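## Task

Take the tube rack off the shelved bench that stands by the door and set it on the bookcase's middle shelf, with all tubes fully seated in the rack when finished. A rack or tube reaching the floor means failure. Afterwards open the gripper and back away. The robot must not tip over or finish leaning, or the task fails. The result counts only if it stays put without the robot supporting it.

## Robot and tools

ROBOT. A simulated Hello Robot Stretch 3 with one arm. It has a two-wheeled base (0.33 m long, 0.34 m wide), a lift sliding on a mast, and a telescoping arm that reaches out to the robot's RIGHT side. The base cannot strafe; to shift the gripper forward or back you drive the base. Spinning in place pivots about the point between the drive wheels, 0.05 m behind the front edge. With arm retracted and wrist folded, the wrist pokes up to 0.06 m beyond the right side and a spin sweeps a 0.28 m radius; an unfolded, level wrist reaches farther. Loose objects may occasionally get nudged by outside forces.

FRAMES. Base frame: origin on the floor midway between the drive wheels, x forward, y left, z up. hand_pose is reported in it, at the point where the closed fingertips meet. Odometry frame is the base frame at scene start; heading is positive to the left, range -3.142 to 3.142.

execute_actions takes "actions", a list run in order. Each action may have "robot" (a command, a queue, or {"stop": true}), "steps" (1 to 450 control steps at 30 per second, default 1) and "until" (ends the action early once every condition holds). {"steps": n} alone just waits; an empty list only returns the current state and images. If any value is invalid or out of range, the whole call is rejected and ongoing motion continues.

A command holds "base", "joints", and optionally "contact_limits". base takes exactly one key: translate_m (metres, relative drive from the base's current spot, forward positive, |value| at most 1) or rotate_rad (radians, relative turn in place, left/counter-clockwise positive, |value| at most 3.2). joints is one object of absolute targets by name, all in the robot's own joint space: lift_m 0 to 1.1 (arm height); arm_m 0 to 0.52 (extension); wrist_yaw_rad -1.345 to 4.42 (0 along the arm, positive swings toward the front, 3.0 folded over the base); wrist_pitch_rad -1.57 to 0.451 (0 level, negative tips fingers down); wrist_roll_rad -2.911 to 2.911 (0 fingers side by side); gripper_m -0.089 to 0.179 (bigger is wider; real fingertip gap is about 0.007 less when nearly shut and 0.025 less when wide; zero gap below 0.007); head_pan_rad -3.953 to 1.73 (0 forward, positive left, -1.57 looks along the arm); head_tilt_rad -1.53 to 0.419 (negative looks down). Unnamed joints keep their goals. contact_limits {"arm_m": effort} sets the motor effort percentage (1 to 100) where an arm motion halts with contact_stop; lower is gentler, too low halts instantly; it holds until the next arm_m command. A queue is a list of up to 8 commands and {"pause_s": s} waits (s at most 15), each starting after the previous finishes "done" (off_target also passes for base and gripper); other endings drop the rest. A new command overrides at once and discards an older queue.

until: {"robot": {"status": "ended"}} fires when nothing reads moving and no queue runs (a good default with steps 450). Fields can also be compared, e.g. "lift_m": [">", 0.3], "base_status": ["!=", "moving"]; operators are = != < <= > >=. "any" instead of "robot" fires when the first motion ends. Avoid = on readings.

zoom_image: camera (head_camera, nav_camera or wrist_camera) and region [x0, y0, x1, y1] in that camera's pixels, origin top-left, at most 504 by 504. Head and nav cameras follow head_pan_rad/head_tilt_rad; wrist_camera rides on the gripper. finished_scene: scene (1 or 2); irreversible, reports success, then gives the next task. Wait for all motion to end first.

SPEED. Full base speed (0.30 m/s, 1.9 rad/s) only with lift_m under 0.30, arm_m under 0.03 and wrist_yaw_rad over 2.54; otherwise 0.10 m/s and 0.63 rad/s.

GRIPPER. Close to a value below the object's width (lower squeezes more); open to at least 0.02 above where contact began. Neither reading nor done proves a grasp; check images. Over-squeezing triggers a stall guard that weakens grip; resend a different value to re-grip.

SELF-COLLISION. Fold or unfold the wrist only with lift_m 0.32 to 0.95, wrist_pitch_rad -0.4, roll near 0. Once folded, lift may go down to 0.25. With wrist_yaw_rad below -0.4 keep pitch at -0.5 or lower.

BALANCE. Pushing on something rigid with the gripper higher than about 0.45 m can tip the robot before contact_stop; do not push again after a stop. Do not drive while gripping or pressing something fixed, and avoid snagging furniture, especially reversing. If base_tilt leans, reverse the last move in small steps, free the gripper, and if needed drop lift_m near 0.2.

RESULTS. base_status shows progress like (translate_m +0.12 of +0.30); joint_goals, joint_status, measured_speeds, refusals, queue and queue_left follow. Status words: moving, done, off_target (stopped short, may still push), contact_stop (lift/arm went slack), time_out, stopped, not_commanded, torque_fault (wrist servo off 10 s, limp, refuses goals; wait with steps). robot.on_its_own appears when the robot altered a goal, a joint is slack or off, a motor strains at rest, or tilt exceeds 3 degrees. Lines starting refused:, dropped: or replaced: explain outcomes, counting from 0. base_odometry counts wheel turns, so slip looks like travel; turned_by_wheels and turned_by_imu give turning since the last result. motor_effort is percent with peak in brackets, noisy and biased. lidar_m: 12 distances in 30 degree sectors starting ahead and going counter-clockwise, at 0.17 m height, 0.15 to 12 m, blind to clear items. wrist_depth_mm and head_depth_mm: 7x7 grids of median depth in mm. Camera calibration (K, distortion, T_world_to_cam in base frame) is given per camera with small errors.

AVOID drops, slips, slams, hard hits, hard pushes, torque faults, tipping, and anything reaching the floor.

Each tool is called after "Call:" in YAML: its name, and indented under it one key for each argument.

## Session

Call:
execute_actions:
  actions: []

Scene clock: 0.00 s.
robot.base_odometry: x=+0.000 y=+0.000 heading=+0.000 (m, m, rad; robot's odometry frame)
robot.turned_by_wheels: +0.000 (rad since the last result)
robot.turned_by_imu: +0.000 (rad since the last result)
robot.base_tilt: forward=+1.1 right=+1.2 (deg)
robot.lidar_m: 1.31 1.36 1.62 1.59 1.68 1.88 1.66 2.01 2.11 2.37 1.74 1.43
robot.head_depth_mm: 1304 1301 1312 1326 1334 1346 1354 / 1288 1287 1300 1306 1317 1323 1335 / 1275 1273 1277 1290 1293 1307 1314 / 1251 1258 1266 1275 1283 1287 1302 / 1235 1245 1250 1255 1263 1273 1283 / 1229 1233 1240 1244 1261 1267 1272 / 1619 1630 1630 1654 1663 1667 1520
robot.base_status: not_commanded
robot.joint_positions: lift_m=+0.320 arm_m=-0.002 wrist_yaw_rad=+3.124 wrist_pitch_rad=-0.476 wrist_roll_rad=+0.003 gripper_m=+0.037 head_pan_rad=+0.017 head_tilt_rad=-0.004
robot.joint_goals: lift_m=+0.320 arm_m=-0.002 wrist_yaw_rad=+3.124 wrist_pitch_rad=-0.476 wrist_roll_rad=+0.003 gripper_m=+0.037 head_pan_rad=+0.017 head_tilt_rad=-0.004
robot.joint_status: lift_m=not_commanded arm_m=not_commanded wrist_yaw_rad=not_commanded wrist_pitch_rad=not_commanded wrist_roll_rad=not_commanded gripper_m=not_commanded head_pan_rad=not_commanded head_tilt_rad=not_commanded
robot.measured_speeds: translate_m=+0.000 rotate_rad=+0.000 lift_m=+0.000 arm_m=+0.000 wrist_yaw_rad=+0.000 wrist_pitch_rad=+0.000 wrist_roll_rad=+0.000 head_pan_rad=+0.000 head_tilt_rad=+0.000
robot: refusals=0 queue=idle queue_left=0
robot.motor_effort: left_wheel=+0 right_wheel=-1 lift_m=+29 arm_m=+0 wrist_yaw_rad=+0 wrist_pitch_rad=+4 wrist_roll_rad=+1 gripper_m=+1 head_pan_rad=+0 head_tilt_rad=+2 (%)
robot.hand_pose: x=-0.0175 y=+0.0740 z=+0.3200 quat_wxyz=(+0.173, +0.689, +0.161, +0.685) (m; robot's base frame)
robot.wrist_depth_mm: - - - - - - - / - - - - - - - / - - - 973 979 945 957 / 807 811 789 784 795 767 763 / 674 659 647 645 656 637 630 / 571 558 554 562 - 546 543 / 488 503 - - - 470 471
pictures: head_camera (sideways: a quarter turn clockwise sets it upright), nav_camera (sideways: a quarter turn counterclockwise sets it upright), wrist_camera
Images, in order (width x height): head_camera 896x504, nav_camera 672x504, wrist_camera 644x364.

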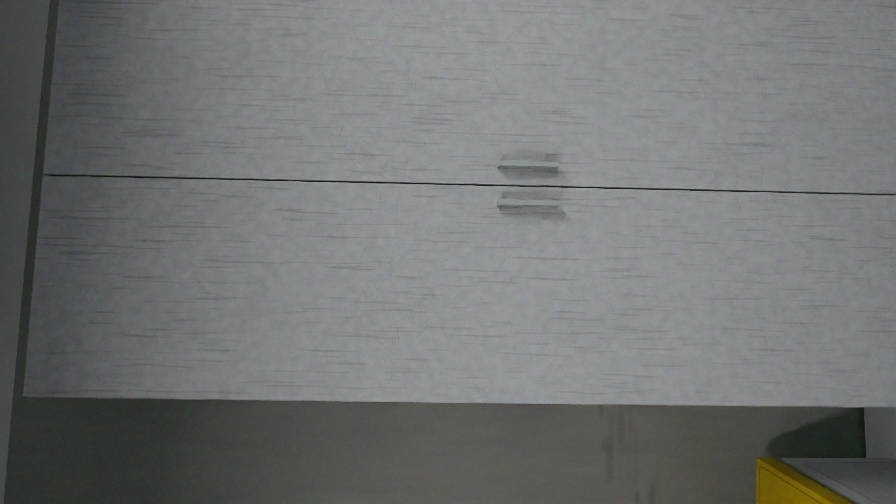

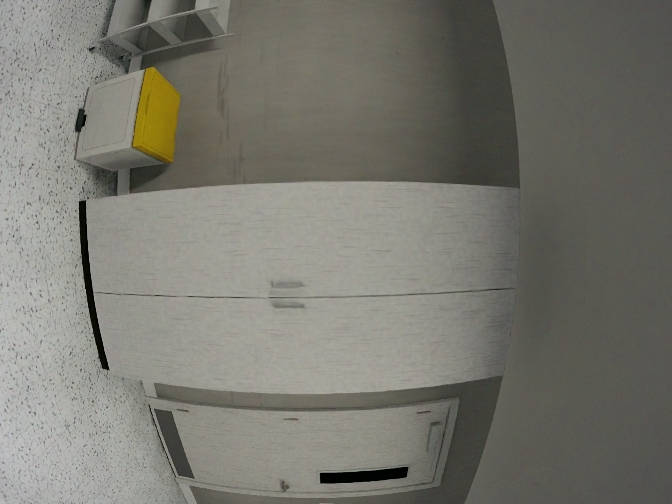

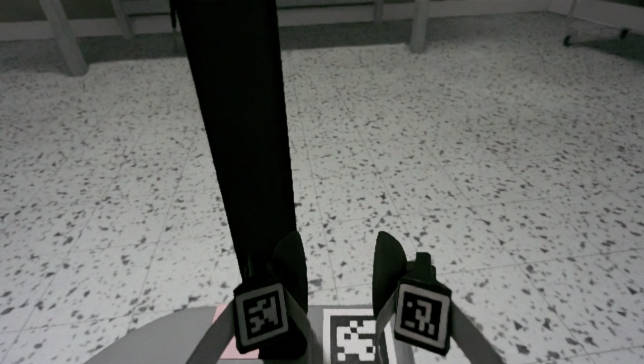

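Call:
execute_actions:
  actions:
    - {"robot":{"joints":{"head_pan_rad":-1.4,"head_tilt_rad":-0.4}},"steps":450,"until":{"robot":{"status":"ended"}}}

Call:
execute_actions:
  actions:
    - {"robot":{"joints":{"head_pan_rad":-2.9,"head_tilt_rad":-0.4}},"steps":450,"until":{"robot":{"status":"ended"}}}

Call:
execute_actions:
  actions:
    - {"robot":{"joints":{"head_pan_rad":1.5,"head_tilt_rad":-0.4}},"steps":450,"until":{"robot":{"status":"ended"}}}

Scene clock: 5.30 s.
robot.base_odometry: x=+0.000 y=+0.000 heading=+0.000 (m, m, rad; robot's odometry frame)
robot.turned_by_wheels: +0.000 (rad since the last result)
robot.turned_by_imu: +0.000 (rad since the last result)
robot.base_tilt: forward=+1.1 right=+1.1 (deg)
robot.lidar_m: 1.31 1.36 1.62 1.60 1.68 1.87 1.66 2.01 2.11 2.37 1.74 1.44
robot.head_depth_mm: 2060 2232 2284 2602 2139 1635 1315 / 2067 2240 2282 2608 2158 1634 1314 / 2077 2244 2301 2597 2142 1637 1317 / 2096 2256 2368 2624 2149 1627 1310 / 2079 2269 2443 2630 2048 1629 1313 / 2131 2295 2485 2673 2140 1632 1317 / 2131 2294 2505 2709 2130 1624 1311
robot.base_status: not_commanded
robot.joint_positions: lift_m=+0.320 arm_m=-0.002 wrist_yaw_rad=+3.124 wrist_pitch_rad=-0.476 wrist_roll_rad=+0.003 gripper_m=+0.037 head_pan_rad=-1.393 head_tilt_rad=-0.395
robot.joint_goals: lift_m=+0.320 arm_m=-0.002 wrist_yaw_rad=+3.124 wrist_pitch_rad=-0.476 wrist_roll_rad=+0.003 gripper_m=+0.037 head_pan_rad=-1.400 head_tilt_rad=-0.400
robot.joint_status: lift_m=not_commanded arm_m=not_commanded wrist_yaw_rad=not_commanded wrist_pitch_rad=not_commanded wrist_roll_rad=not_commanded gripper_m=not_commanded head_pan_rad=done head_tilt_rad=done
robot.measured_speeds: translate_m=+0.000 rotate_rad=+0.000 lift_m=+0.000 arm_m=+0.000 wrist_yaw_rad=+0.000 wrist_pitch_rad=+0.000 wrist_roll_rad=+0.000 head_pan_rad=+0.000 head_tilt_rad=+0.000
robot: refusals=0 queue=done queue_left=0
robot.motor_effort: left_wheel=+0(1) right_wheel=+0(0) lift_m=+30(30) arm_m=-1(1) wrist_yaw_rad=+0(0) wrist_pitch_rad=+4(4) wrist_roll_rad=+1(1) gripper_m=+0(0) head_pan_rad=-4(39) head_tilt_rad=-4(36) (%)
robot.hand_pose: x=-0.0175 y=+0.0740 z=+0.3200 quat_wxyz=(+0.173, +0.689, +0.161, +0.685) (m; robot's base frame)
robot.wrist_depth_mm: - - - - - - - / - - - - - - - / - - - 988 976 988 958 / 813 800 794 794 766 761 758 / 661 656 654 659 657 636 621 / 573 555 560 562 - 539 540 / 491 499 - - - 472 470
pictures: head_camera (sideways: a quarter turn clockwise sets it upright), nav_camera (sideways: a quarter turn counterclockwise sets it upright), wrist_camera
camera_calibration (this result's frames):
head_camera: T_world_to_cam=[[-0.0775554, 0.41052, -0.908548, 1.20497], [0.97931, 0.202215, 0.00777325, -0.010145], [0.186913, -0.889147, -0.417709, 0.501309], [0, 0, 0, 1]] pos_world=[0.00968612, -0.046876, 1.30426]
nav_camera: T_world_to_cam=[[0.04646, -0.330343, 0.942717, -1.18067], [-0.982392, -0.186076, -0.0167887, 0.0783981], [0.180963, -0.925337, -0.333172, 0.389586], [0, 0, 0, 1]] pos_world=[0.0613712, -0.0149411, 1.24416]
wrist_camera: T_world_to_cam=[[0.999841, 0.0121141, -0.0131159, 0.0259959], [-0.00375731, -0.575393, -0.817869, 0.346835], [-0.0174545, 0.817787, -0.575256, 0.28648], [0, 0, 0, 1]] pos_world=[-0.0196882, -0.0350287, 0.448806]
Images, in order (width x height): head_camera 896x504, nav_camera 672x504, wrist_camera 644x364.

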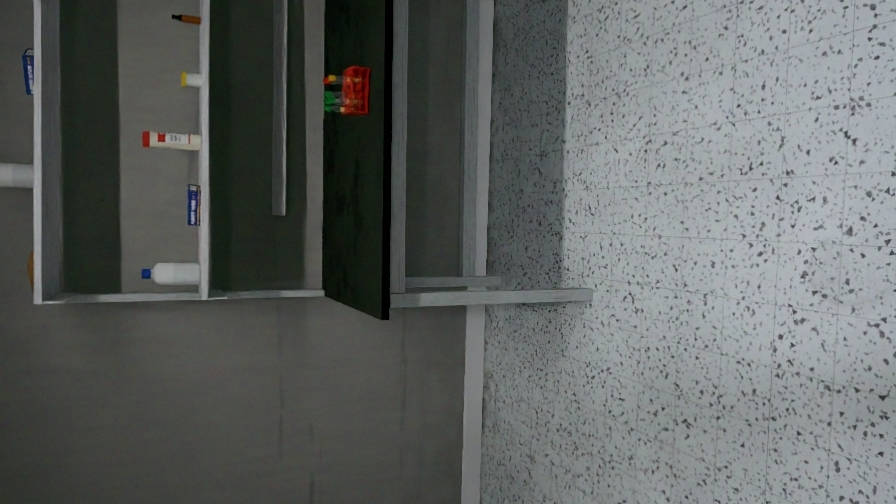

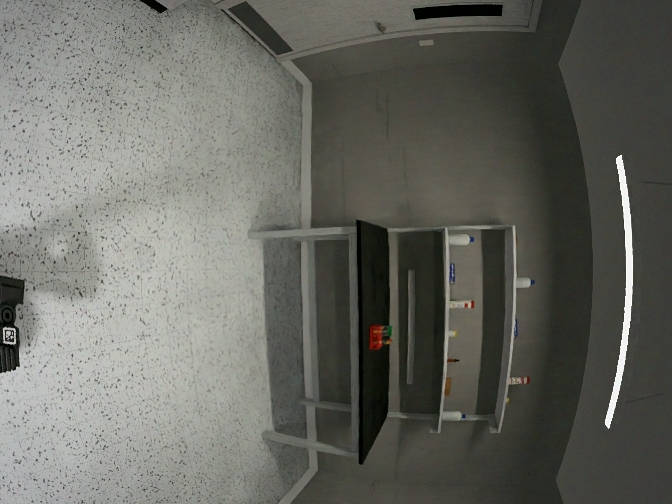

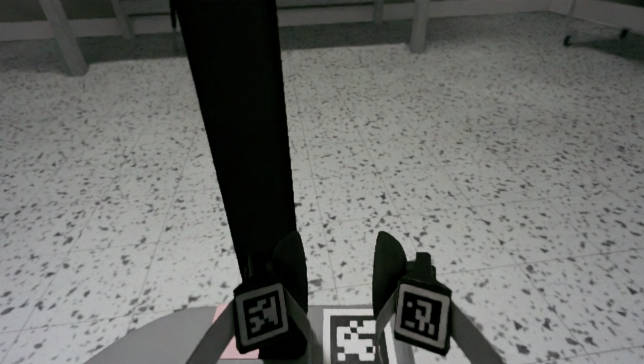

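Scene clock: 6.60 s.
robot.base_odometry: x=+0.000 y=+0.000 heading=+0.000 (m, m, rad; robot's odometry frame)
robot.turned_by_wheels: +0.000 (rad since the last result)
robot.turned_by_imu: +0.000 (rad since the last result)
robot.base_tilt: forward=+1.0 right=+1.2 (deg)
robot.lidar_m: 1.31 1.36 1.62 1.59 1.68 1.88 1.78 2.01 2.11 2.37 1.74 1.43
robot.head_depth_mm: 1610 1740 1816 1978 1948 1626 1316 / 1635 1748 1842 1995 1981 1622 1317 / 1647 1777 1914 2074 2050 1623 1313 / 1666 1803 1956 2138 2130 1627 1312 / 1700 1825 1998 2199 2131 1635 1312 / 1720 1852 2024 2220 2139 1628 1309 / 1737 1892 2040 2251 2129 1633 1310
robot.base_status: not_commanded
robot.joint_positions: lift_m=+0.320 arm_m=-0.002 wrist_yaw_rad=+3.124 wrist_pitch_rad=-0.476 wrist_roll_rad=+0.003 gripper_m=+0.037 head_pan_rad=-2.893 head_tilt_rad=-0.395
robot.joint_goals: lift_m=+0.320 arm_m=-0.002 wrist_yaw_rad=+3.124 wrist_pitch_rad=-0.476 wrist_roll_rad=+0.003 gripper_m=+0.037 head_pan_rad=-2.900 head_tilt_rad=-0.400
robot.joint_status: lift_m=not_commanded arm_m=not_commanded wrist_yaw_rad=not_commanded wrist_pitch_rad=not_commanded wrist_roll_rad=not_commanded gripper_m=not_commanded head_pan_rad=done head_tilt_rad=done
robot.measured_speeds: translate_m=+0.000 rotate_rad=+0.000 lift_m=+0.000 arm_m=+0.000 wrist_yaw_rad=+0.000 wrist_pitch_rad=+0.000 wrist_roll_rad=+0.000 head_pan_rad=+0.000 head_tilt_rad=+0.000
robot: refusals=0 queue=done queue_left=0
robot.motor_effort: left_wheel=+0(0) right_wheel=+0(1) lift_m=+30(30) arm_m=-1(0) wrist_yaw_rad=+0(0) wrist_pitch_rad=+4(4) wrist_roll_rad=+1(1) gripper_m=+1(1) head_pan_rad=-3(37) head_tilt_rad=-3(3) (%)
robot.hand_pose: x=-0.0175 y=+0.0740 z=+0.3200 quat_wxyz=(+0.173, +0.689, +0.161, +0.685) (m; robot's base frame)
robot.wrist_depth_mm: - - - - - - - / - - - - - - - / - - - 977 985 956 950 / 818 817 791 774 773 753 756 / 679 652 650 639 661 629 624 / 560 556 557 554 - 543 540 / 487 503 - - - 477 469
pictures: head_camera (sideways: a quarter turn clockwise sets it upright), nav_camera (sideways: a quarter turn counterclockwise sets it upright), wrist_camera
camera_calibration (this result's frames):
head_camera: T_world_to_cam=[[0.404185, 0.106445, -0.908463, 1.20192], [0.270978, -0.962554, 0.00777846, -0.00583094], [-0.873616, -0.249317, -0.417894, 0.508019], [0, 0, 0, 1]] pos_world=[-0.0404054, -0.00689298, 1.30425]
nav_camera: T_world_to_cam=[[-0.326415, -0.0697574, 0.942649, -1.17831], [-0.255095, 0.96677, -0.0167905, 0.073964], [-0.910154, -0.245946, -0.333364, 0.396492], [0, 0, 0, 1]] pos_world=[-0.00488269, -0.0561867, 1.24415]
wrist_camera: T_world_to_cam=[[0.999841, 0.0121141, -0.0131158, 0.0259959], [-0.00375729, -0.575393, -0.817869, 0.346835], [-0.0174545, 0.817788, -0.575255, 0.28648], [0, 0, 0, 1]] pos_world=[-0.0196882, -0.0350287, 0.448806]
Images, in order (width x height): head_camera 896x504, nav_camera 672x504, wrist_camera 644x364.

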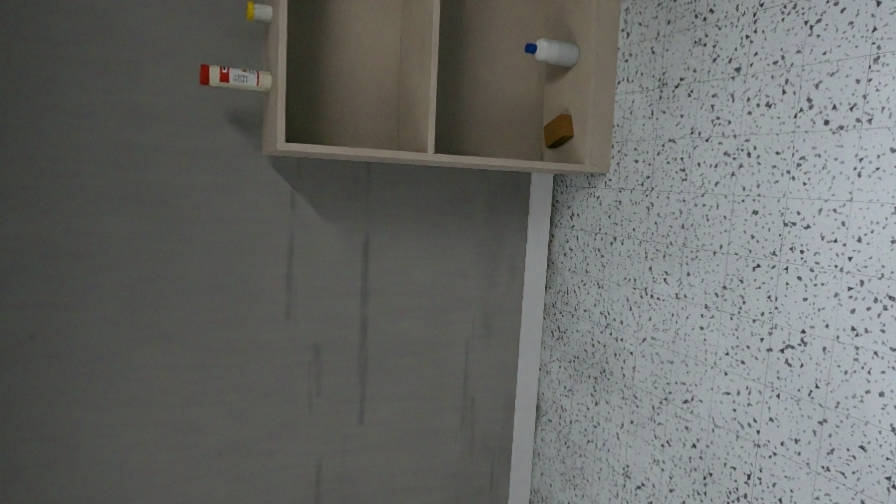

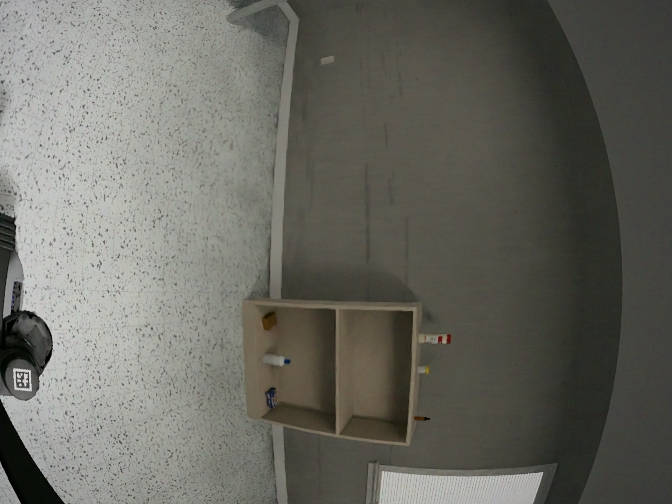

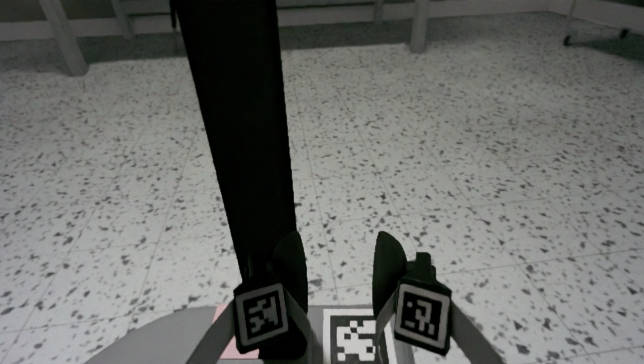

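Scene clock: 9.20 s.
robot.base_odometry: x=+0.000 y=+0.000 heading=+0.000 (m, m, rad; robot's odometry frame)
robot.turned_by_wheels: +0.000 (rad since the last result)
robot.turned_by_imu: +0.000 (rad since the last result)
robot.base_tilt: forward=+1.0 right=+1.2 (deg)
robot.lidar_m: 1.31 1.36 1.62 1.60 1.68 1.88 1.66 2.01 2.11 2.37 1.73 1.44
robot.head_depth_mm: 2010 2179 2389 2609 2130 1634 1310 / 1986 2143 2325 2541 2155 1622 1317 / 1931 2055 2225 2300 2056 1629 1317 / 1893 1997 2162 2374 2147 1624 1311 / 1857 1961 2084 2348 2150 1618 1314 / 1826 1939 2063 1778 2028 1631 1315 / 1782 1884 2011 1621 2134 1629 1307
robot.base_status: not_commanded
robot.joint_positions: lift_m=+0.320 arm_m=-0.002 wrist_yaw_rad=+3.124 wrist_pitch_rad=-0.476 wrist_roll_rad=+0.003 gripper_m=+0.037 head_pan_rad=+1.493 head_tilt_rad=-0.395
robot.joint_goals: lift_m=+0.320 arm_m=-0.002 wrist_yaw_rad=+3.124 wrist_pitch_rad=-0.476 wrist_roll_rad=+0.003 gripper_m=+0.037 head_pan_rad=+1.500 head_tilt_rad=-0.400
robot.joint_status: lift_m=not_commanded arm_m=not_commanded wrist_yaw_rad=not_commanded wrist_pitch_rad=not_commanded wrist_roll_rad=not_commanded gripper_m=not_commanded head_pan_rad=done head_tilt_rad=done
robot.measured_speeds: translate_m=+0.000 rotate_rad=+0.000 lift_m=+0.000 arm_m=+0.000 wrist_yaw_rad=+0.000 wrist_pitch_rad=+0.000 wrist_roll_rad=+0.000 head_pan_rad=+0.000 head_tilt_rad=+0.000
robot: refusals=0 queue=done queue_left=0
robot.motor_effort: left_wheel=-1(0) right_wheel=-1(0) lift_m=+30(30) arm_m=+0(1) wrist_yaw_rad=+0(0) wrist_pitch_rad=+4(4) wrist_roll_rad=+1(1) gripper_m=+1(0) head_pan_rad=+4(38) head_tilt_rad=-4(3) (%)
robot.hand_pose: x=-0.0175 y=+0.0740 z=+0.3200 quat_wxyz=(+0.173, +0.689, +0.161, +0.685) (m; robot's base frame)
robot.wrist_depth_mm: - - - - - - - / - - - - - - - / - - - 998 989 955 961 / 812 798 784 785 777 761 769 / 673 659 655 647 654 638 635 / 567 552 553 551 - 543 536 / 486 499 - - - 471 468
pictures: head_camera (sideways: a quarter turn clockwise sets it upright), nav_camera (sideways: a quarter turn counterclockwise sets it upright), wrist_camera
camera_calibration (this result's frames):
head_camera: T_world_to_cam=[[-0.0289594, -0.416962, -0.908462, 1.20457], [-0.998595, 0.0524082, 0.00777847, 0.00191348], [0.0443676, 0.907412, -0.417894, 0.502419], [0, 0, 0, 1]] pos_world=[0.0145031, 0.0462564, 1.30425]
nav_camera: T_world_to_cam=[[0.0387354, 0.331531, 0.942649, -1.18054], [0.997489, -0.0688036, -0.0167905, 0.0663232], [0.059291, 0.940932, -0.333364, 0.390578], [0, 0, 0, 1]] pos_world=[-0.0435859, 0.0284407, 1.24415]
wrist_camera: T_world_to_cam=[[0.999841, 0.012114, -0.0131159, 0.0259959], [-0.00375738, -0.575393, -0.817869, 0.346835], [-0.0174545, 0.817788, -0.575255, 0.28648], [0, 0, 0, 1]] pos_world=[-0.0196882, -0.0350287, 0.448806]
Images, in order (width x height): head_camera 896x504, nav_camera 672x504, wrist_camera 644x364.

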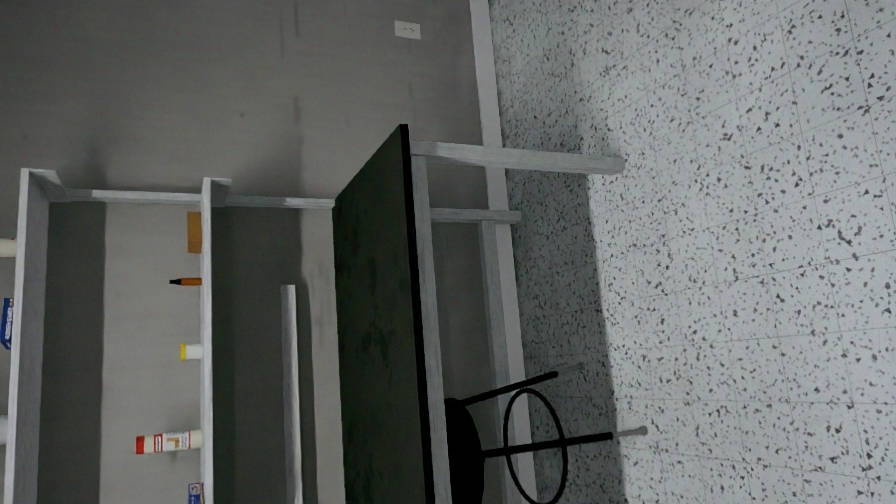

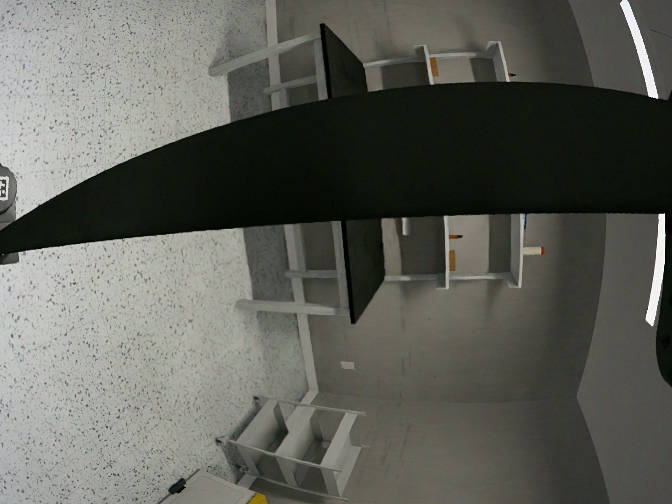

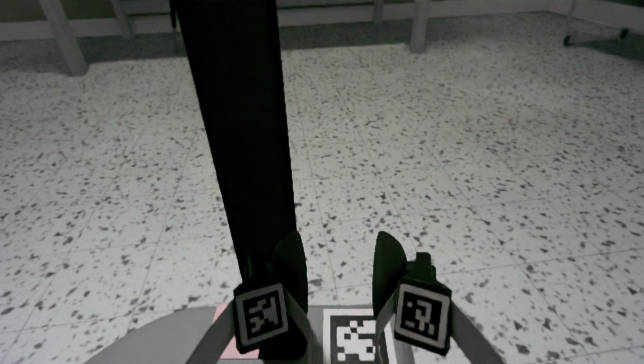

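Call:
execute_actions:
  actions:
    - {"robot":[{"joints":{"lift_m":0.27,"head_pan_rad":0,"head_tilt_rad":-0.5}},{"base":{"rotate_rad":-1.737}},{"base":{"translate_m":1.0}},{"base":{"translate_m":0.2}}],"steps":450,"until":{"robot":{"status":"ended"}}}

Scene clock: 32.40 s.
robot.base_odometry: x=-0.198 y=-1.184 heading=-1.737 (m, m, rad; robot's odometry frame)
robot.turned_by_wheels: -1.737 (rad since the last result)
robot.turned_by_imu: -1.728 (rad since the last result)
robot.base_tilt: forward=+1.1 right=+1.1 (deg)
robot.lidar_m: 1.25 1.24 0.82 2.10 1.77 1.90 2.79 2.66 1.77 1.64 1.63 1.01
robot.head_depth_mm: 1214 1371 1530 1070 899 1489 1234 / 1228 1360 1457 1072 871 1496 1239 / 1193 1319 1444 1072 841 1496 1236 / 1163 1276 1367 1071 820 1500 1238 / 1129 1237 1350 1073 786 1496 1235 / 1095 1204 1324 1069 786 1447 1234 / 1078 1169 1256 1070 786 1409 1235
robot.base_status: done (translate_m +0.2000 of +0.2000)
robot.joint_positions: lift_m=+0.270 arm_m=-0.002 wrist_yaw_rad=+3.124 wrist_pitch_rad=-0.477 wrist_roll_rad=+0.003 gripper_m=+0.037 head_pan_rad=+0.007 head_tilt_rad=-0.495
robot.joint_goals: lift_m=+0.270 arm_m=-0.002 wrist_yaw_rad=+3.124 wrist_pitch_rad=-0.477 wrist_roll_rad=+0.003 gripper_m=+0.037 head_pan_rad=+0.000 head_tilt_rad=-0.500
robot.joint_status: lift_m=done arm_m=not_commanded wrist_yaw_rad=not_commanded wrist_pitch_rad=not_commanded wrist_roll_rad=not_commanded gripper_m=not_commanded head_pan_rad=done head_tilt_rad=done
robot.measured_speeds: translate_m=+0.000 rotate_rad=+0.000 lift_m=+0.000 arm_m=+0.000 wrist_yaw_rad=+0.000 wrist_pitch_rad=+0.000 wrist_roll_rad=+0.000 head_pan_rad=+0.000 head_tilt_rad=+0.000
robot: refusals=0 queue=done queue_left=0
robot.motor_effort: left_wheel=+1(12) right_wheel=-2(8) lift_m=+19(29) arm_m=-1(1) wrist_yaw_rad=+0(0) wrist_pitch_rad=+5(5) wrist_roll_rad=+0(0) gripper_m=+1(1) head_pan_rad=-3(40) head_tilt_rad=-3(18) (%)
robot.hand_pose: x=-0.0175 y=+0.0738 z=+0.2701 quat_wxyz=(+0.174, +0.689, +0.161, +0.685) (m; robot's base frame)
robot.wrist_depth_mm: - - - - - - - / - - - - - - - / 925 896 - 870 870 849 836 / 715 716 701 687 687 674 673 / 592 583 574 566 576 564 560 / 495 514 - - - 483 476 / 450 - - - - 418 415
pictures: head_camera (sideways: a quarter turn clockwise sets it upright), nav_camera (sideways: a quarter turn counterclockwise sets it upright), wrist_camera
camera_calibration (this result's frames):
head_camera: T_world_to_cam=[[-0.506502, -0.00714035, -0.862209, 1.14715], [-0.0316128, 0.999447, 0.0102939, -0.00725881], [0.861659, 0.0324707, -0.506447, 0.61266], [0, 0, 0, 1]] pos_world=[0.0528977, -0.0044477, 1.29944]
nav_camera: T_world_to_cam=[[0.426042, -0.00982312, 0.90465, -1.13331], [0.0143652, -0.999742, -0.0176209, 0.0733991], [0.904589, 0.0205027, -0.425791, 0.505703], [0, 0, 0, 1]] pos_world=[0.0243305, 0.0518792, 1.24187]
wrist_camera: T_world_to_cam=[[0.99984, 0.0120974, -0.0131517, 0.0253579], [-0.00377481, -0.576394, -0.817164, 0.305829], [-0.0174661, 0.817083, -0.576256, 0.258275], [0, 0, 0, 1]] pos_world=[-0.0196884, -0.0350612, 0.399078]
Images, in order (width x height): head_camera 896x504, nav_camera 672x504, wrist_camera 644x364.

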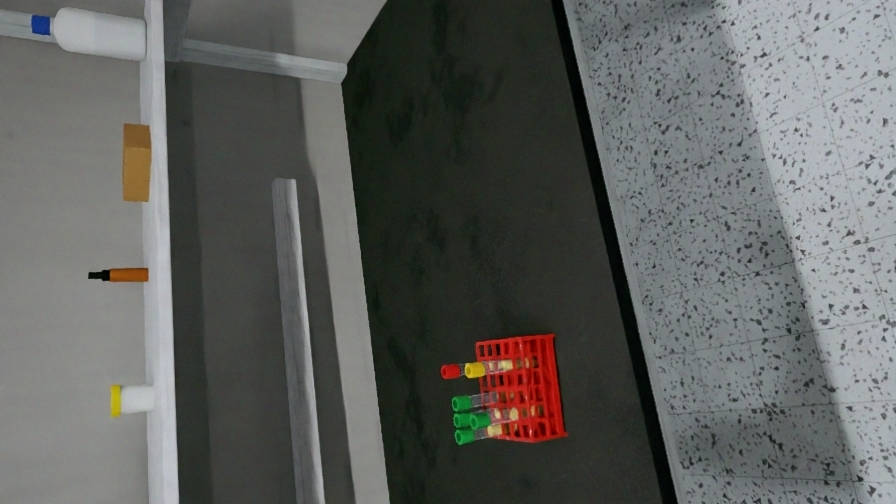

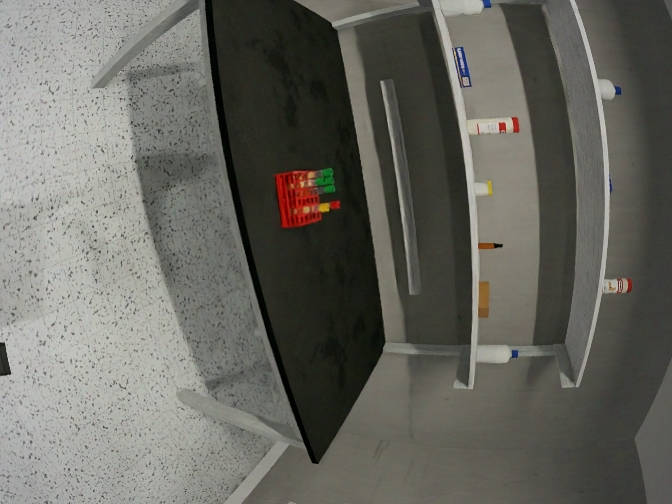

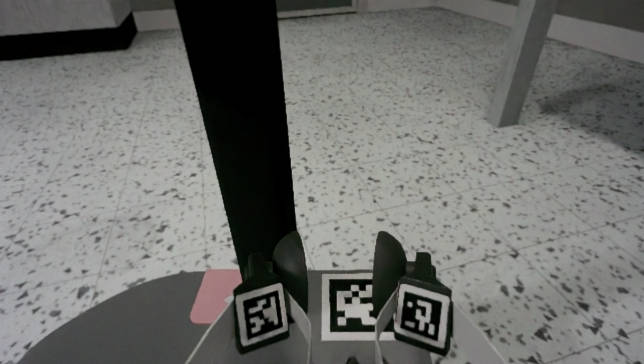

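Call:
zoom_image:
  camera: "head_camera"
  region: [420, 310, 600, 460]

Region (420, 310, 600, 460) of head_camera's 896x504 image, scaled by 2.800, with more detail than that image has.

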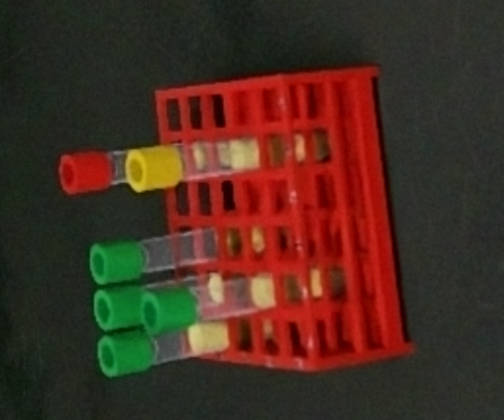

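Call:
execute_actions:
  actions:
    - {"robot":[{"base":{"translate_m":0.2}},{"base":{"rotate_rad":1.87},"joints":{"head_pan_rad":-1.0,"head_tilt_rad":-0.8}},{"base":{"translate_m":-0.3},"joints":{"lift_m":0.82,"wrist_pitch_rad":-0.4}},{"joints":{"wrist_yaw_rad":1.57,"gripper_m":0.16}}],"steps":450,"until":{"robot":{"status":"ended"}}}

Scene clock: 82.37 s.
robot.base_odometry: x=-0.529 y=-1.421 heading=+0.133 (m, m, rad; robot's odometry frame)
robot.turned_by_wheels: +1.870 (rad since the last result)
robot.turned_by_imu: +1.867 (rad since the last result)
robot.base_tilt: forward=+1.1 right=+1.2 (deg)
robot.lidar_m: 2.31 2.12 2.92 2.80 1.73 1.32 1.27 0.62 0.62 1.06 1.10 1.02
robot.head_depth_mm: 976 1088 877 710 609 1275 - / 1031 1131 882 712 642 1243 - / 1087 1169 857 714 1391 - 1063 / 1204 1173 806 715 1475 1282 1084 / 1285 1175 891 759 1459 1251 1106 / 1383 1179 895 1612 1468 1254 1080 / 1528 1660 897 1700 1425 1261 1085
robot.base_status: done (translate_m -0.3000 of -0.3000)
robot.joint_positions: lift_m=+0.820 arm_m=-0.002 wrist_yaw_rad=+1.573 wrist_pitch_rad=-0.421 wrist_roll_rad=+0.003 gripper_m=+0.160 head_pan_rad=-0.993 head_tilt_rad=-0.791
robot.joint_goals: lift_m=+0.820 arm_m=-0.002 wrist_yaw_rad=+1.570 wrist_pitch_rad=-0.400 wrist_roll_rad=+0.003 gripper_m=+0.160 head_pan_rad=-1.000 head_tilt_rad=-0.800
robot.joint_status: lift_m=done arm_m=not_commanded wrist_yaw_rad=done wrist_pitch_rad=done wrist_roll_rad=not_commanded gripper_m=done head_pan_rad=done head_tilt_rad=done
robot.measured_speeds: translate_m=+0.000 rotate_rad=+0.000 lift_m=+0.000 arm_m=+0.000 wrist_yaw_rad=+0.000 wrist_pitch_rad=+0.000 wrist_roll_rad=+0.000 head_pan_rad=+0.000 head_tilt_rad=+0.000
robot: refusals=0 queue=done queue_left=0
robot.motor_effort: left_wheel=-2(12) right_wheel=+1(12) lift_m=+39(41) arm_m=+0(1) wrist_yaw_rad=-2(2) wrist_pitch_rad=+6(7) wrist_roll_rad=+1(0) gripper_m=+2(83) head_pan_rad=-3(39) head_tilt_rad=-6(35) (%)
robot.hand_pose: x=+0.2026 y=-0.1424 z=+0.8316 quat_wxyz=(+0.593, +0.594, -0.384, +0.384) (m; robot's base frame)
robot.wrist_depth_mm: - - - - - - - / - - - - - 656 641 / - - - - - 517 449 / - - - - - - 356 / - - - - - - 359 / - - - - - - - / - - - - - - -
pictures: head_camera (sideways: a quarter turn clockwise sets it upright), nav_camera (sideways: a quarter turn counterclockwise sets it upright), wrist_camera
camera_calibration (this result's frames):
head_camera: T_world_to_cam=[[-0.404732, 0.614493, -0.677193, 0.905357], [0.826279, 0.563003, 0.0170407, -0.0212703], [0.391733, -0.552654, -0.735608, 0.913628], [0, 0, 0, 1]] pos_world=[0.0261036, -0.0394404, 1.28554]
nav_camera: T_world_to_cam=[[0.355659, -0.569231, 0.741271, -0.919861], [-0.8366, -0.547485, -0.0190235, 0.080409], [0.416663, -0.613381, -0.670936, 0.827619], [0, 0, 0, 1]] pos_world=[0.0495884, 0.0280544, 1.23868]
wrist_camera: T_world_to_cam=[[0.0324105, -0.999409, -0.0114891, -0.134122], [-0.529899, -0.00743561, -0.848028, 0.854129], [0.847441, 0.0335731, -0.529827, 0.436882], [0, 0, 0, 1]] pos_world=[0.0867172, -0.142359, 0.954256]
Images, in order (width x height): head_camera 896x504, nav_camera 672x504, wrist_camera 644x364.

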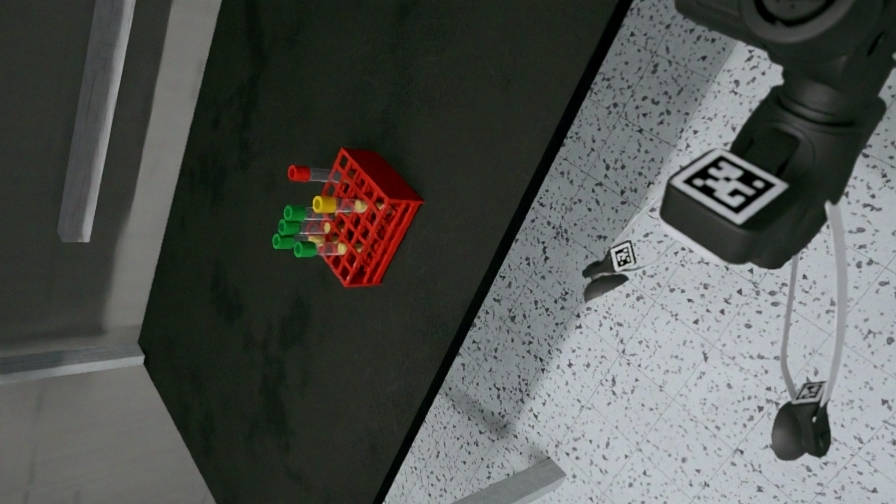

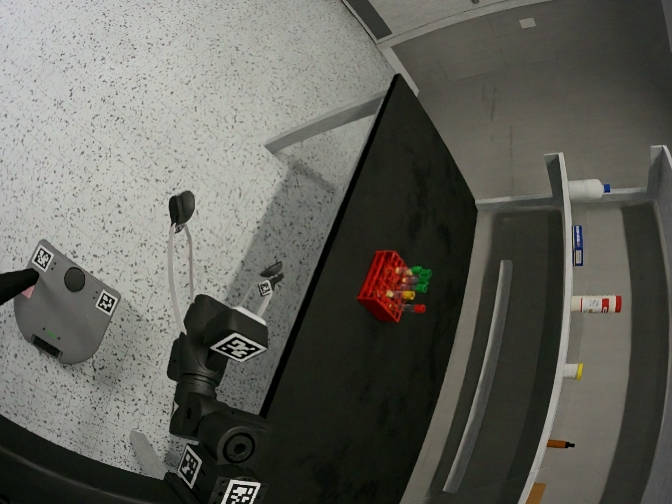

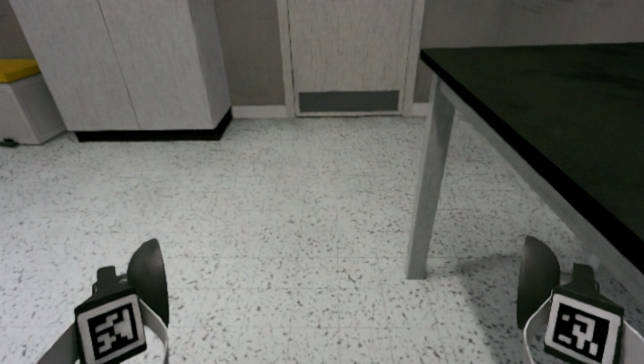

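Call:
execute_actions:
  actions:
    - {"robot":{"joints":{"arm_m":0.41,"head_pan_rad":-1.2}},"steps":450,"until":{"robot":{"status":"ended"}}}

Scene clock: 92.63 s.
robot.base_odometry: x=-0.529 y=-1.421 heading=+0.133 (m, m, rad; robot's odometry frame)
robot.turned_by_wheels: +0.000 (rad since the last result)
robot.turned_by_imu: +0.000 (rad since the last result)
robot.base_tilt: forward=+1.0 right=+1.2 (deg)
robot.lidar_m: 2.31 2.12 2.92 2.81 1.72 1.32 1.27 0.62 0.61 1.07 1.10 1.02
robot.head_depth_mm: 940 1063 943 708 623 1248 1095 / 972 1095 899 711 640 1248 1097 / 1010 1116 914 693 1363 1250 1101 / 1047 1167 887 696 1394 1256 1098 / 1094 1171 791 714 1469 1259 1102 / 1172 1178 893 740 1461 1259 1104 / 1239 1186 895 763 1465 1258 1102
robot.base_status: done (translate_m -0.3000 of -0.3000)
robot.joint_positions: lift_m=+0.820 arm_m=+0.410 wrist_yaw_rad=+1.571 wrist_pitch_rad=-0.421 wrist_roll_rad=+0.003 gripper_m=+0.160 head_pan_rad=-1.193 head_tilt_rad=-0.791
robot.joint_goals: lift_m=+0.820 arm_m=+0.410 wrist_yaw_rad=+1.570 wrist_pitch_rad=-0.400 wrist_roll_rad=+0.003 gripper_m=+0.160 head_pan_rad=-1.200 head_tilt_rad=-0.800
robot.joint_status: lift_m=done arm_m=done wrist_yaw_rad=done wrist_pitch_rad=done wrist_roll_rad=not_commanded gripper_m=done head_pan_rad=done head_tilt_rad=done
robot.measured_speeds: translate_m=+0.000 rotate_rad=+0.000 lift_m=+0.000 arm_m=+0.000 wrist_yaw_rad=+0.000 wrist_pitch_rad=+0.000 wrist_roll_rad=+0.000 head_pan_rad=+0.000 head_tilt_rad=+0.000
robot: refusals=0 queue=done queue_left=0
robot.motor_effort: left_wheel=-3(3) right_wheel=+1(2) lift_m=+39(39) arm_m=+3(4) wrist_yaw_rad=+0(2) wrist_pitch_rad=+6(6) wrist_roll_rad=+1(1) gripper_m=+1(1) head_pan_rad=-3(21) head_tilt_rad=-6(6) (%)
robot.hand_pose: x=+0.2026 y=-0.5547 z=+0.8316 quat_wxyz=(+0.593, +0.594, -0.385, +0.384) (m; robot's base frame)
robot.wrist_depth_mm: - - - - - - 840 / - - - 634 605 651 624 / - - 481 350 413 455 442 / - - 362 264 296 350 344 / - - 292 248 248 284 282 / - - 246 243 242 238 243 / - 207 211 209 206 206 -
pictures: head_camera (sideways: a quarter turn clockwise sets it upright), nav_camera (sideways: a quarter turn counterclockwise sets it upright), wrist_camera
camera_calibration (this result's frames):
head_camera: T_world_to_cam=[[-0.274684, 0.682611, -0.677193, 0.904564], [0.921603, 0.387759, 0.0170407, -0.0218517], [0.27422, -0.619423, -0.735608, 0.914345], [0, 0, 0, 1]] pos_world=[0.0178755, -0.0426266, 1.28554]
nav_camera: T_world_to_cam=[[0.235573, -0.628508, 0.741271, -0.919129], [-0.928637, -0.370501, -0.0190235, 0.0809704], [0.286598, -0.68389, -0.670936, 0.828412], [0, 0, 0, 1]] pos_world=[0.0542923, 0.0188625, 1.23868]
wrist_camera: T_world_to_cam=[[0.0304227, -0.999471, -0.0114892, -0.545777], [-0.529913, -0.00638161, -0.848028, 0.851651], [0.847506, 0.0318876, -0.529827, 0.449775], [0, 0, 0, 1]] pos_world=[0.0867178, -0.554396, 0.954256]
Images, in order (width x height): head_camera 896x504, nav_camera 672x504, wrist_camera 644x364.

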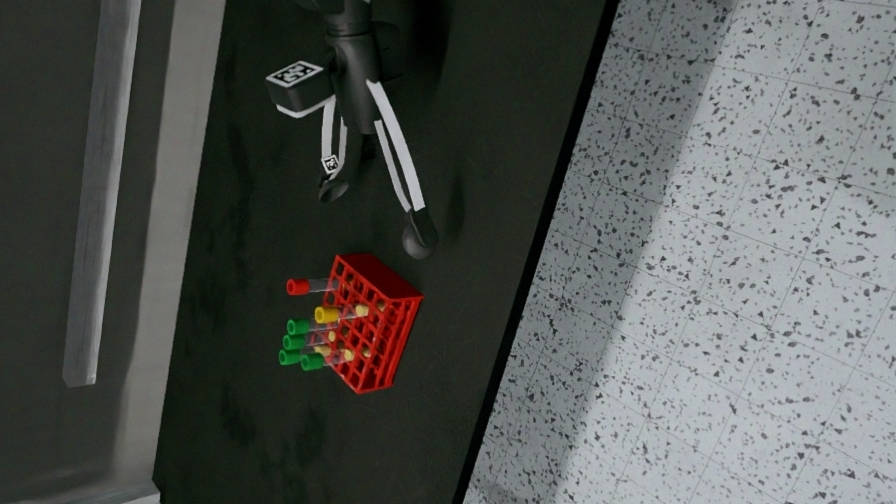

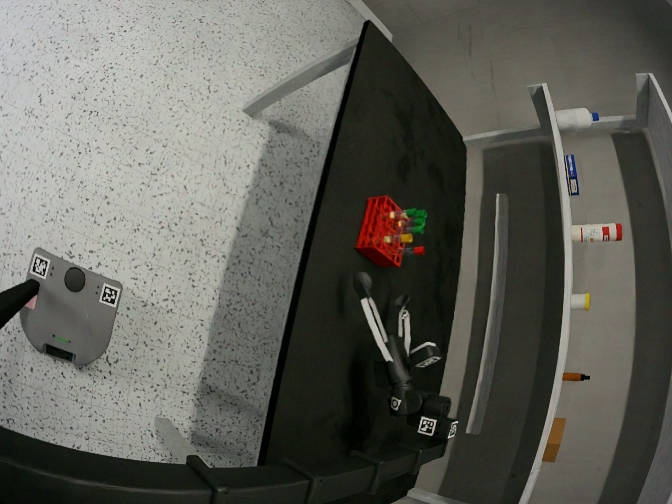

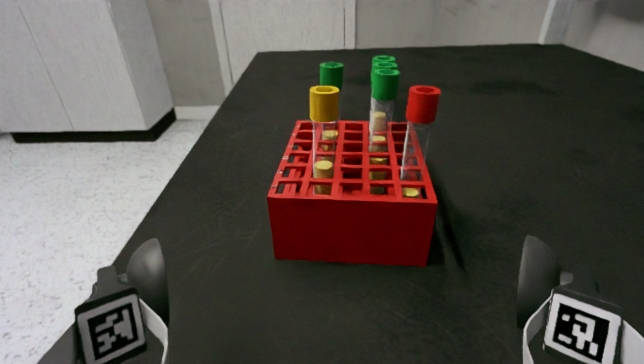

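Call:
zoom_image:
  camera: "wrist_camera"
  region: [230, 40, 480, 280]

Call:
zoom_image:
  camera: "head_camera"
  region: [260, 160, 480, 410]

Region (230, 40, 480, 280) of wrist_camera's 644x364 image, scaled by 2.016; it fills the top 484 rows of this view, and the rest is white.

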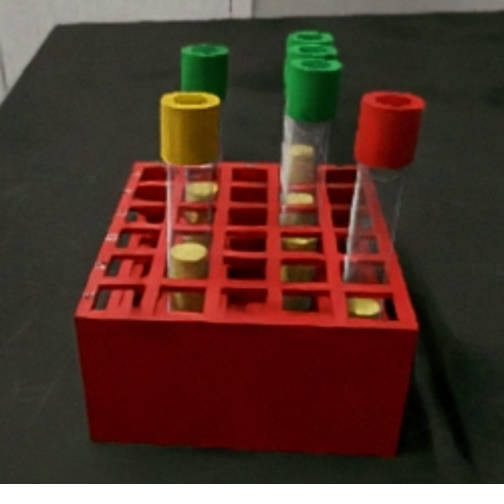

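Region (260, 160, 480, 410) of head_camera's 896x504 image, scaled by 2.016, with more detail than that image has; it fills the left 444 columns of this view, and the rest is white.

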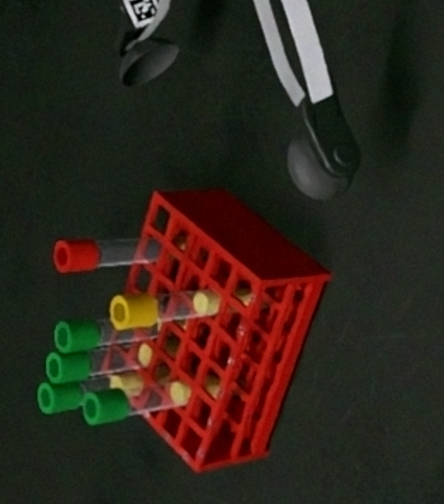

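Call:
execute_actions:
  actions:
    - {"robot":[{"joints":{"arm_m":0.06}},{"base":{"translate_m":0.36},"joints":{"wrist_yaw_rad":0.0,"gripper_m":0.179,"head_pan_rad":-1.57,"head_tilt_rad":-0.9}}],"steps":450,"until":{"robot":{"status":"ended"}}}

Scene clock: 128.57 s.
robot.base_odometry: x=-0.172 y=-1.373 heading=+0.133 (m, m, rad; robot's odometry frame)
robot.turned_by_wheels: +0.000 (rad since the last result)
robot.turned_by_imu: +0.001 (rad since the last result)
robot.base_tilt: forward=+1.0 right=+1.1 (deg)
robot.lidar_m: 2.09 1.78 2.40 2.85 1.90 1.69 1.63 0.91 1.10 1.05 1.09 0.70
robot.head_depth_mm: 1018 951 771 679 - - 1068 / 1023 951 771 696 - 1199 1111 / 1024 955 719 681 - 1213 1117 / 1028 958 692 668 1379 1214 1115 / 1031 963 779 653 1386 1215 1083 / 1033 965 781 656 1391 1223 1087 / 1037 969 784 658 1388 1221 1087
robot.base_status: done (translate_m +0.3600 of +0.3600)
robot.joint_positions: lift_m=+0.820 arm_m=+0.060 wrist_yaw_rad=+0.003 wrist_pitch_rad=-0.421 wrist_roll_rad=+0.003 gripper_m=+0.179 head_pan_rad=-1.563 head_tilt_rad=-0.888
robot.joint_goals: lift_m=+0.820 arm_m=+0.060 wrist_yaw_rad=+0.000 wrist_pitch_rad=-0.400 wrist_roll_rad=+0.003 gripper_m=+0.179 head_pan_rad=-1.570 head_tilt_rad=-0.900
robot.joint_status: lift_m=done arm_m=done wrist_yaw_rad=done wrist_pitch_rad=done wrist_roll_rad=not_commanded gripper_m=done head_pan_rad=done head_tilt_rad=done
robot.measured_speeds: translate_m=+0.000 rotate_rad=+0.000 lift_m=+0.000 arm_m=+0.000 wrist_yaw_rad=+0.000 wrist_pitch_rad=+0.000 wrist_roll_rad=+0.000 head_pan_rad=+0.000 head_tilt_rad=+0.000
robot: refusals=0 queue=done queue_left=0
robot.motor_effort: left_wheel=-3(4) right_wheel=+2(5) lift_m=+39(39) arm_m=-3(2) wrist_yaw_rad=-2(2) wrist_pitch_rad=+6(6) wrist_roll_rad=+1(1) gripper_m=+1(77) head_pan_rad=-3(24) head_tilt_rad=-8(23) (%)
robot.hand_pose: x=-0.0209 y=-0.4293 z=+0.8316 quat_wxyz=(+0.691, +0.149, -0.692, -0.147) (m; robot's base frame)
robot.wrist_depth_mm: 822 832 840 827 817 809 805 / 726 720 690 623 618 645 640 / 495 490 479 329 434 456 455 / 374 367 348 277 285 350 348 / 298 296 283 269 268 286 281 / 254 249 246 244 243 239 - / - 212 211 210 208 207 -
pictures: head_camera (sideways: a quarter turn clockwise sets it upright), nav_camera (sideways: a quarter turn counterclockwise sets it upright), wrist_camera
camera_calibration (this result's frames):
head_camera: T_world_to_cam=[[-0.00987141, 0.798372, -0.602083, 0.805082], [0.999464, 0.0266661, 0.018973, -0.02484], [0.0312027, -0.601574, -0.798208, 0.997228], [0, 0, 0, 1]] pos_world=[0.00165779, -0.0421872, 1.28119]
nav_camera: T_world_to_cam=[[-0.00698813, -0.740359, 0.672176, -0.827605], [-0.999786, -0.00792776, -0.019126, 0.0815354], [0.0194889, -0.672165, -0.740145, 0.920054], [0, 0, 0, 1]] pos_world=[0.0578036, 0.00634984, 1.23883]
wrist_camera: T_world_to_cam=[[-0.999388, -0.0330357, -0.0114892, -0.0202754], [-0.00776701, 0.529895, -0.848028, 0.975141], [0.0341033, -0.84742, -0.529827, 0.240724], [0, 0, 0, 1]] pos_world=[-0.0208986, -0.313397, 0.954256]
Images, in order (width x height): head_camera 896x504, nav_camera 672x504, wrist_camera 644x364.

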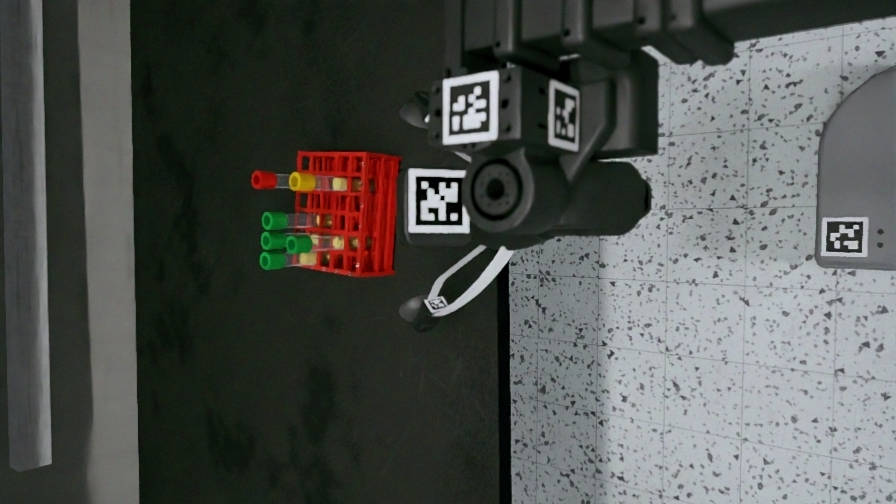

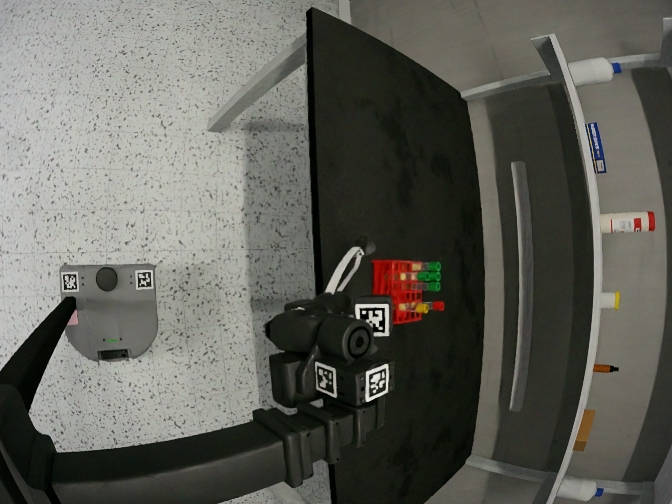

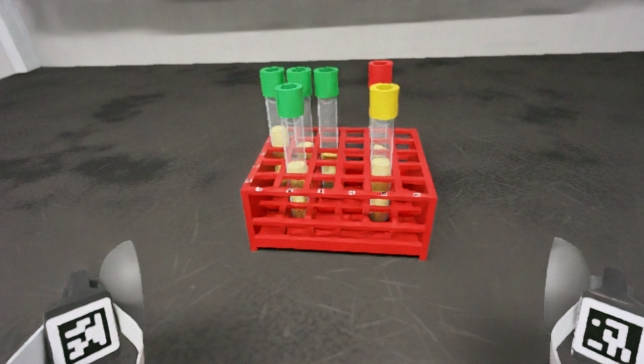

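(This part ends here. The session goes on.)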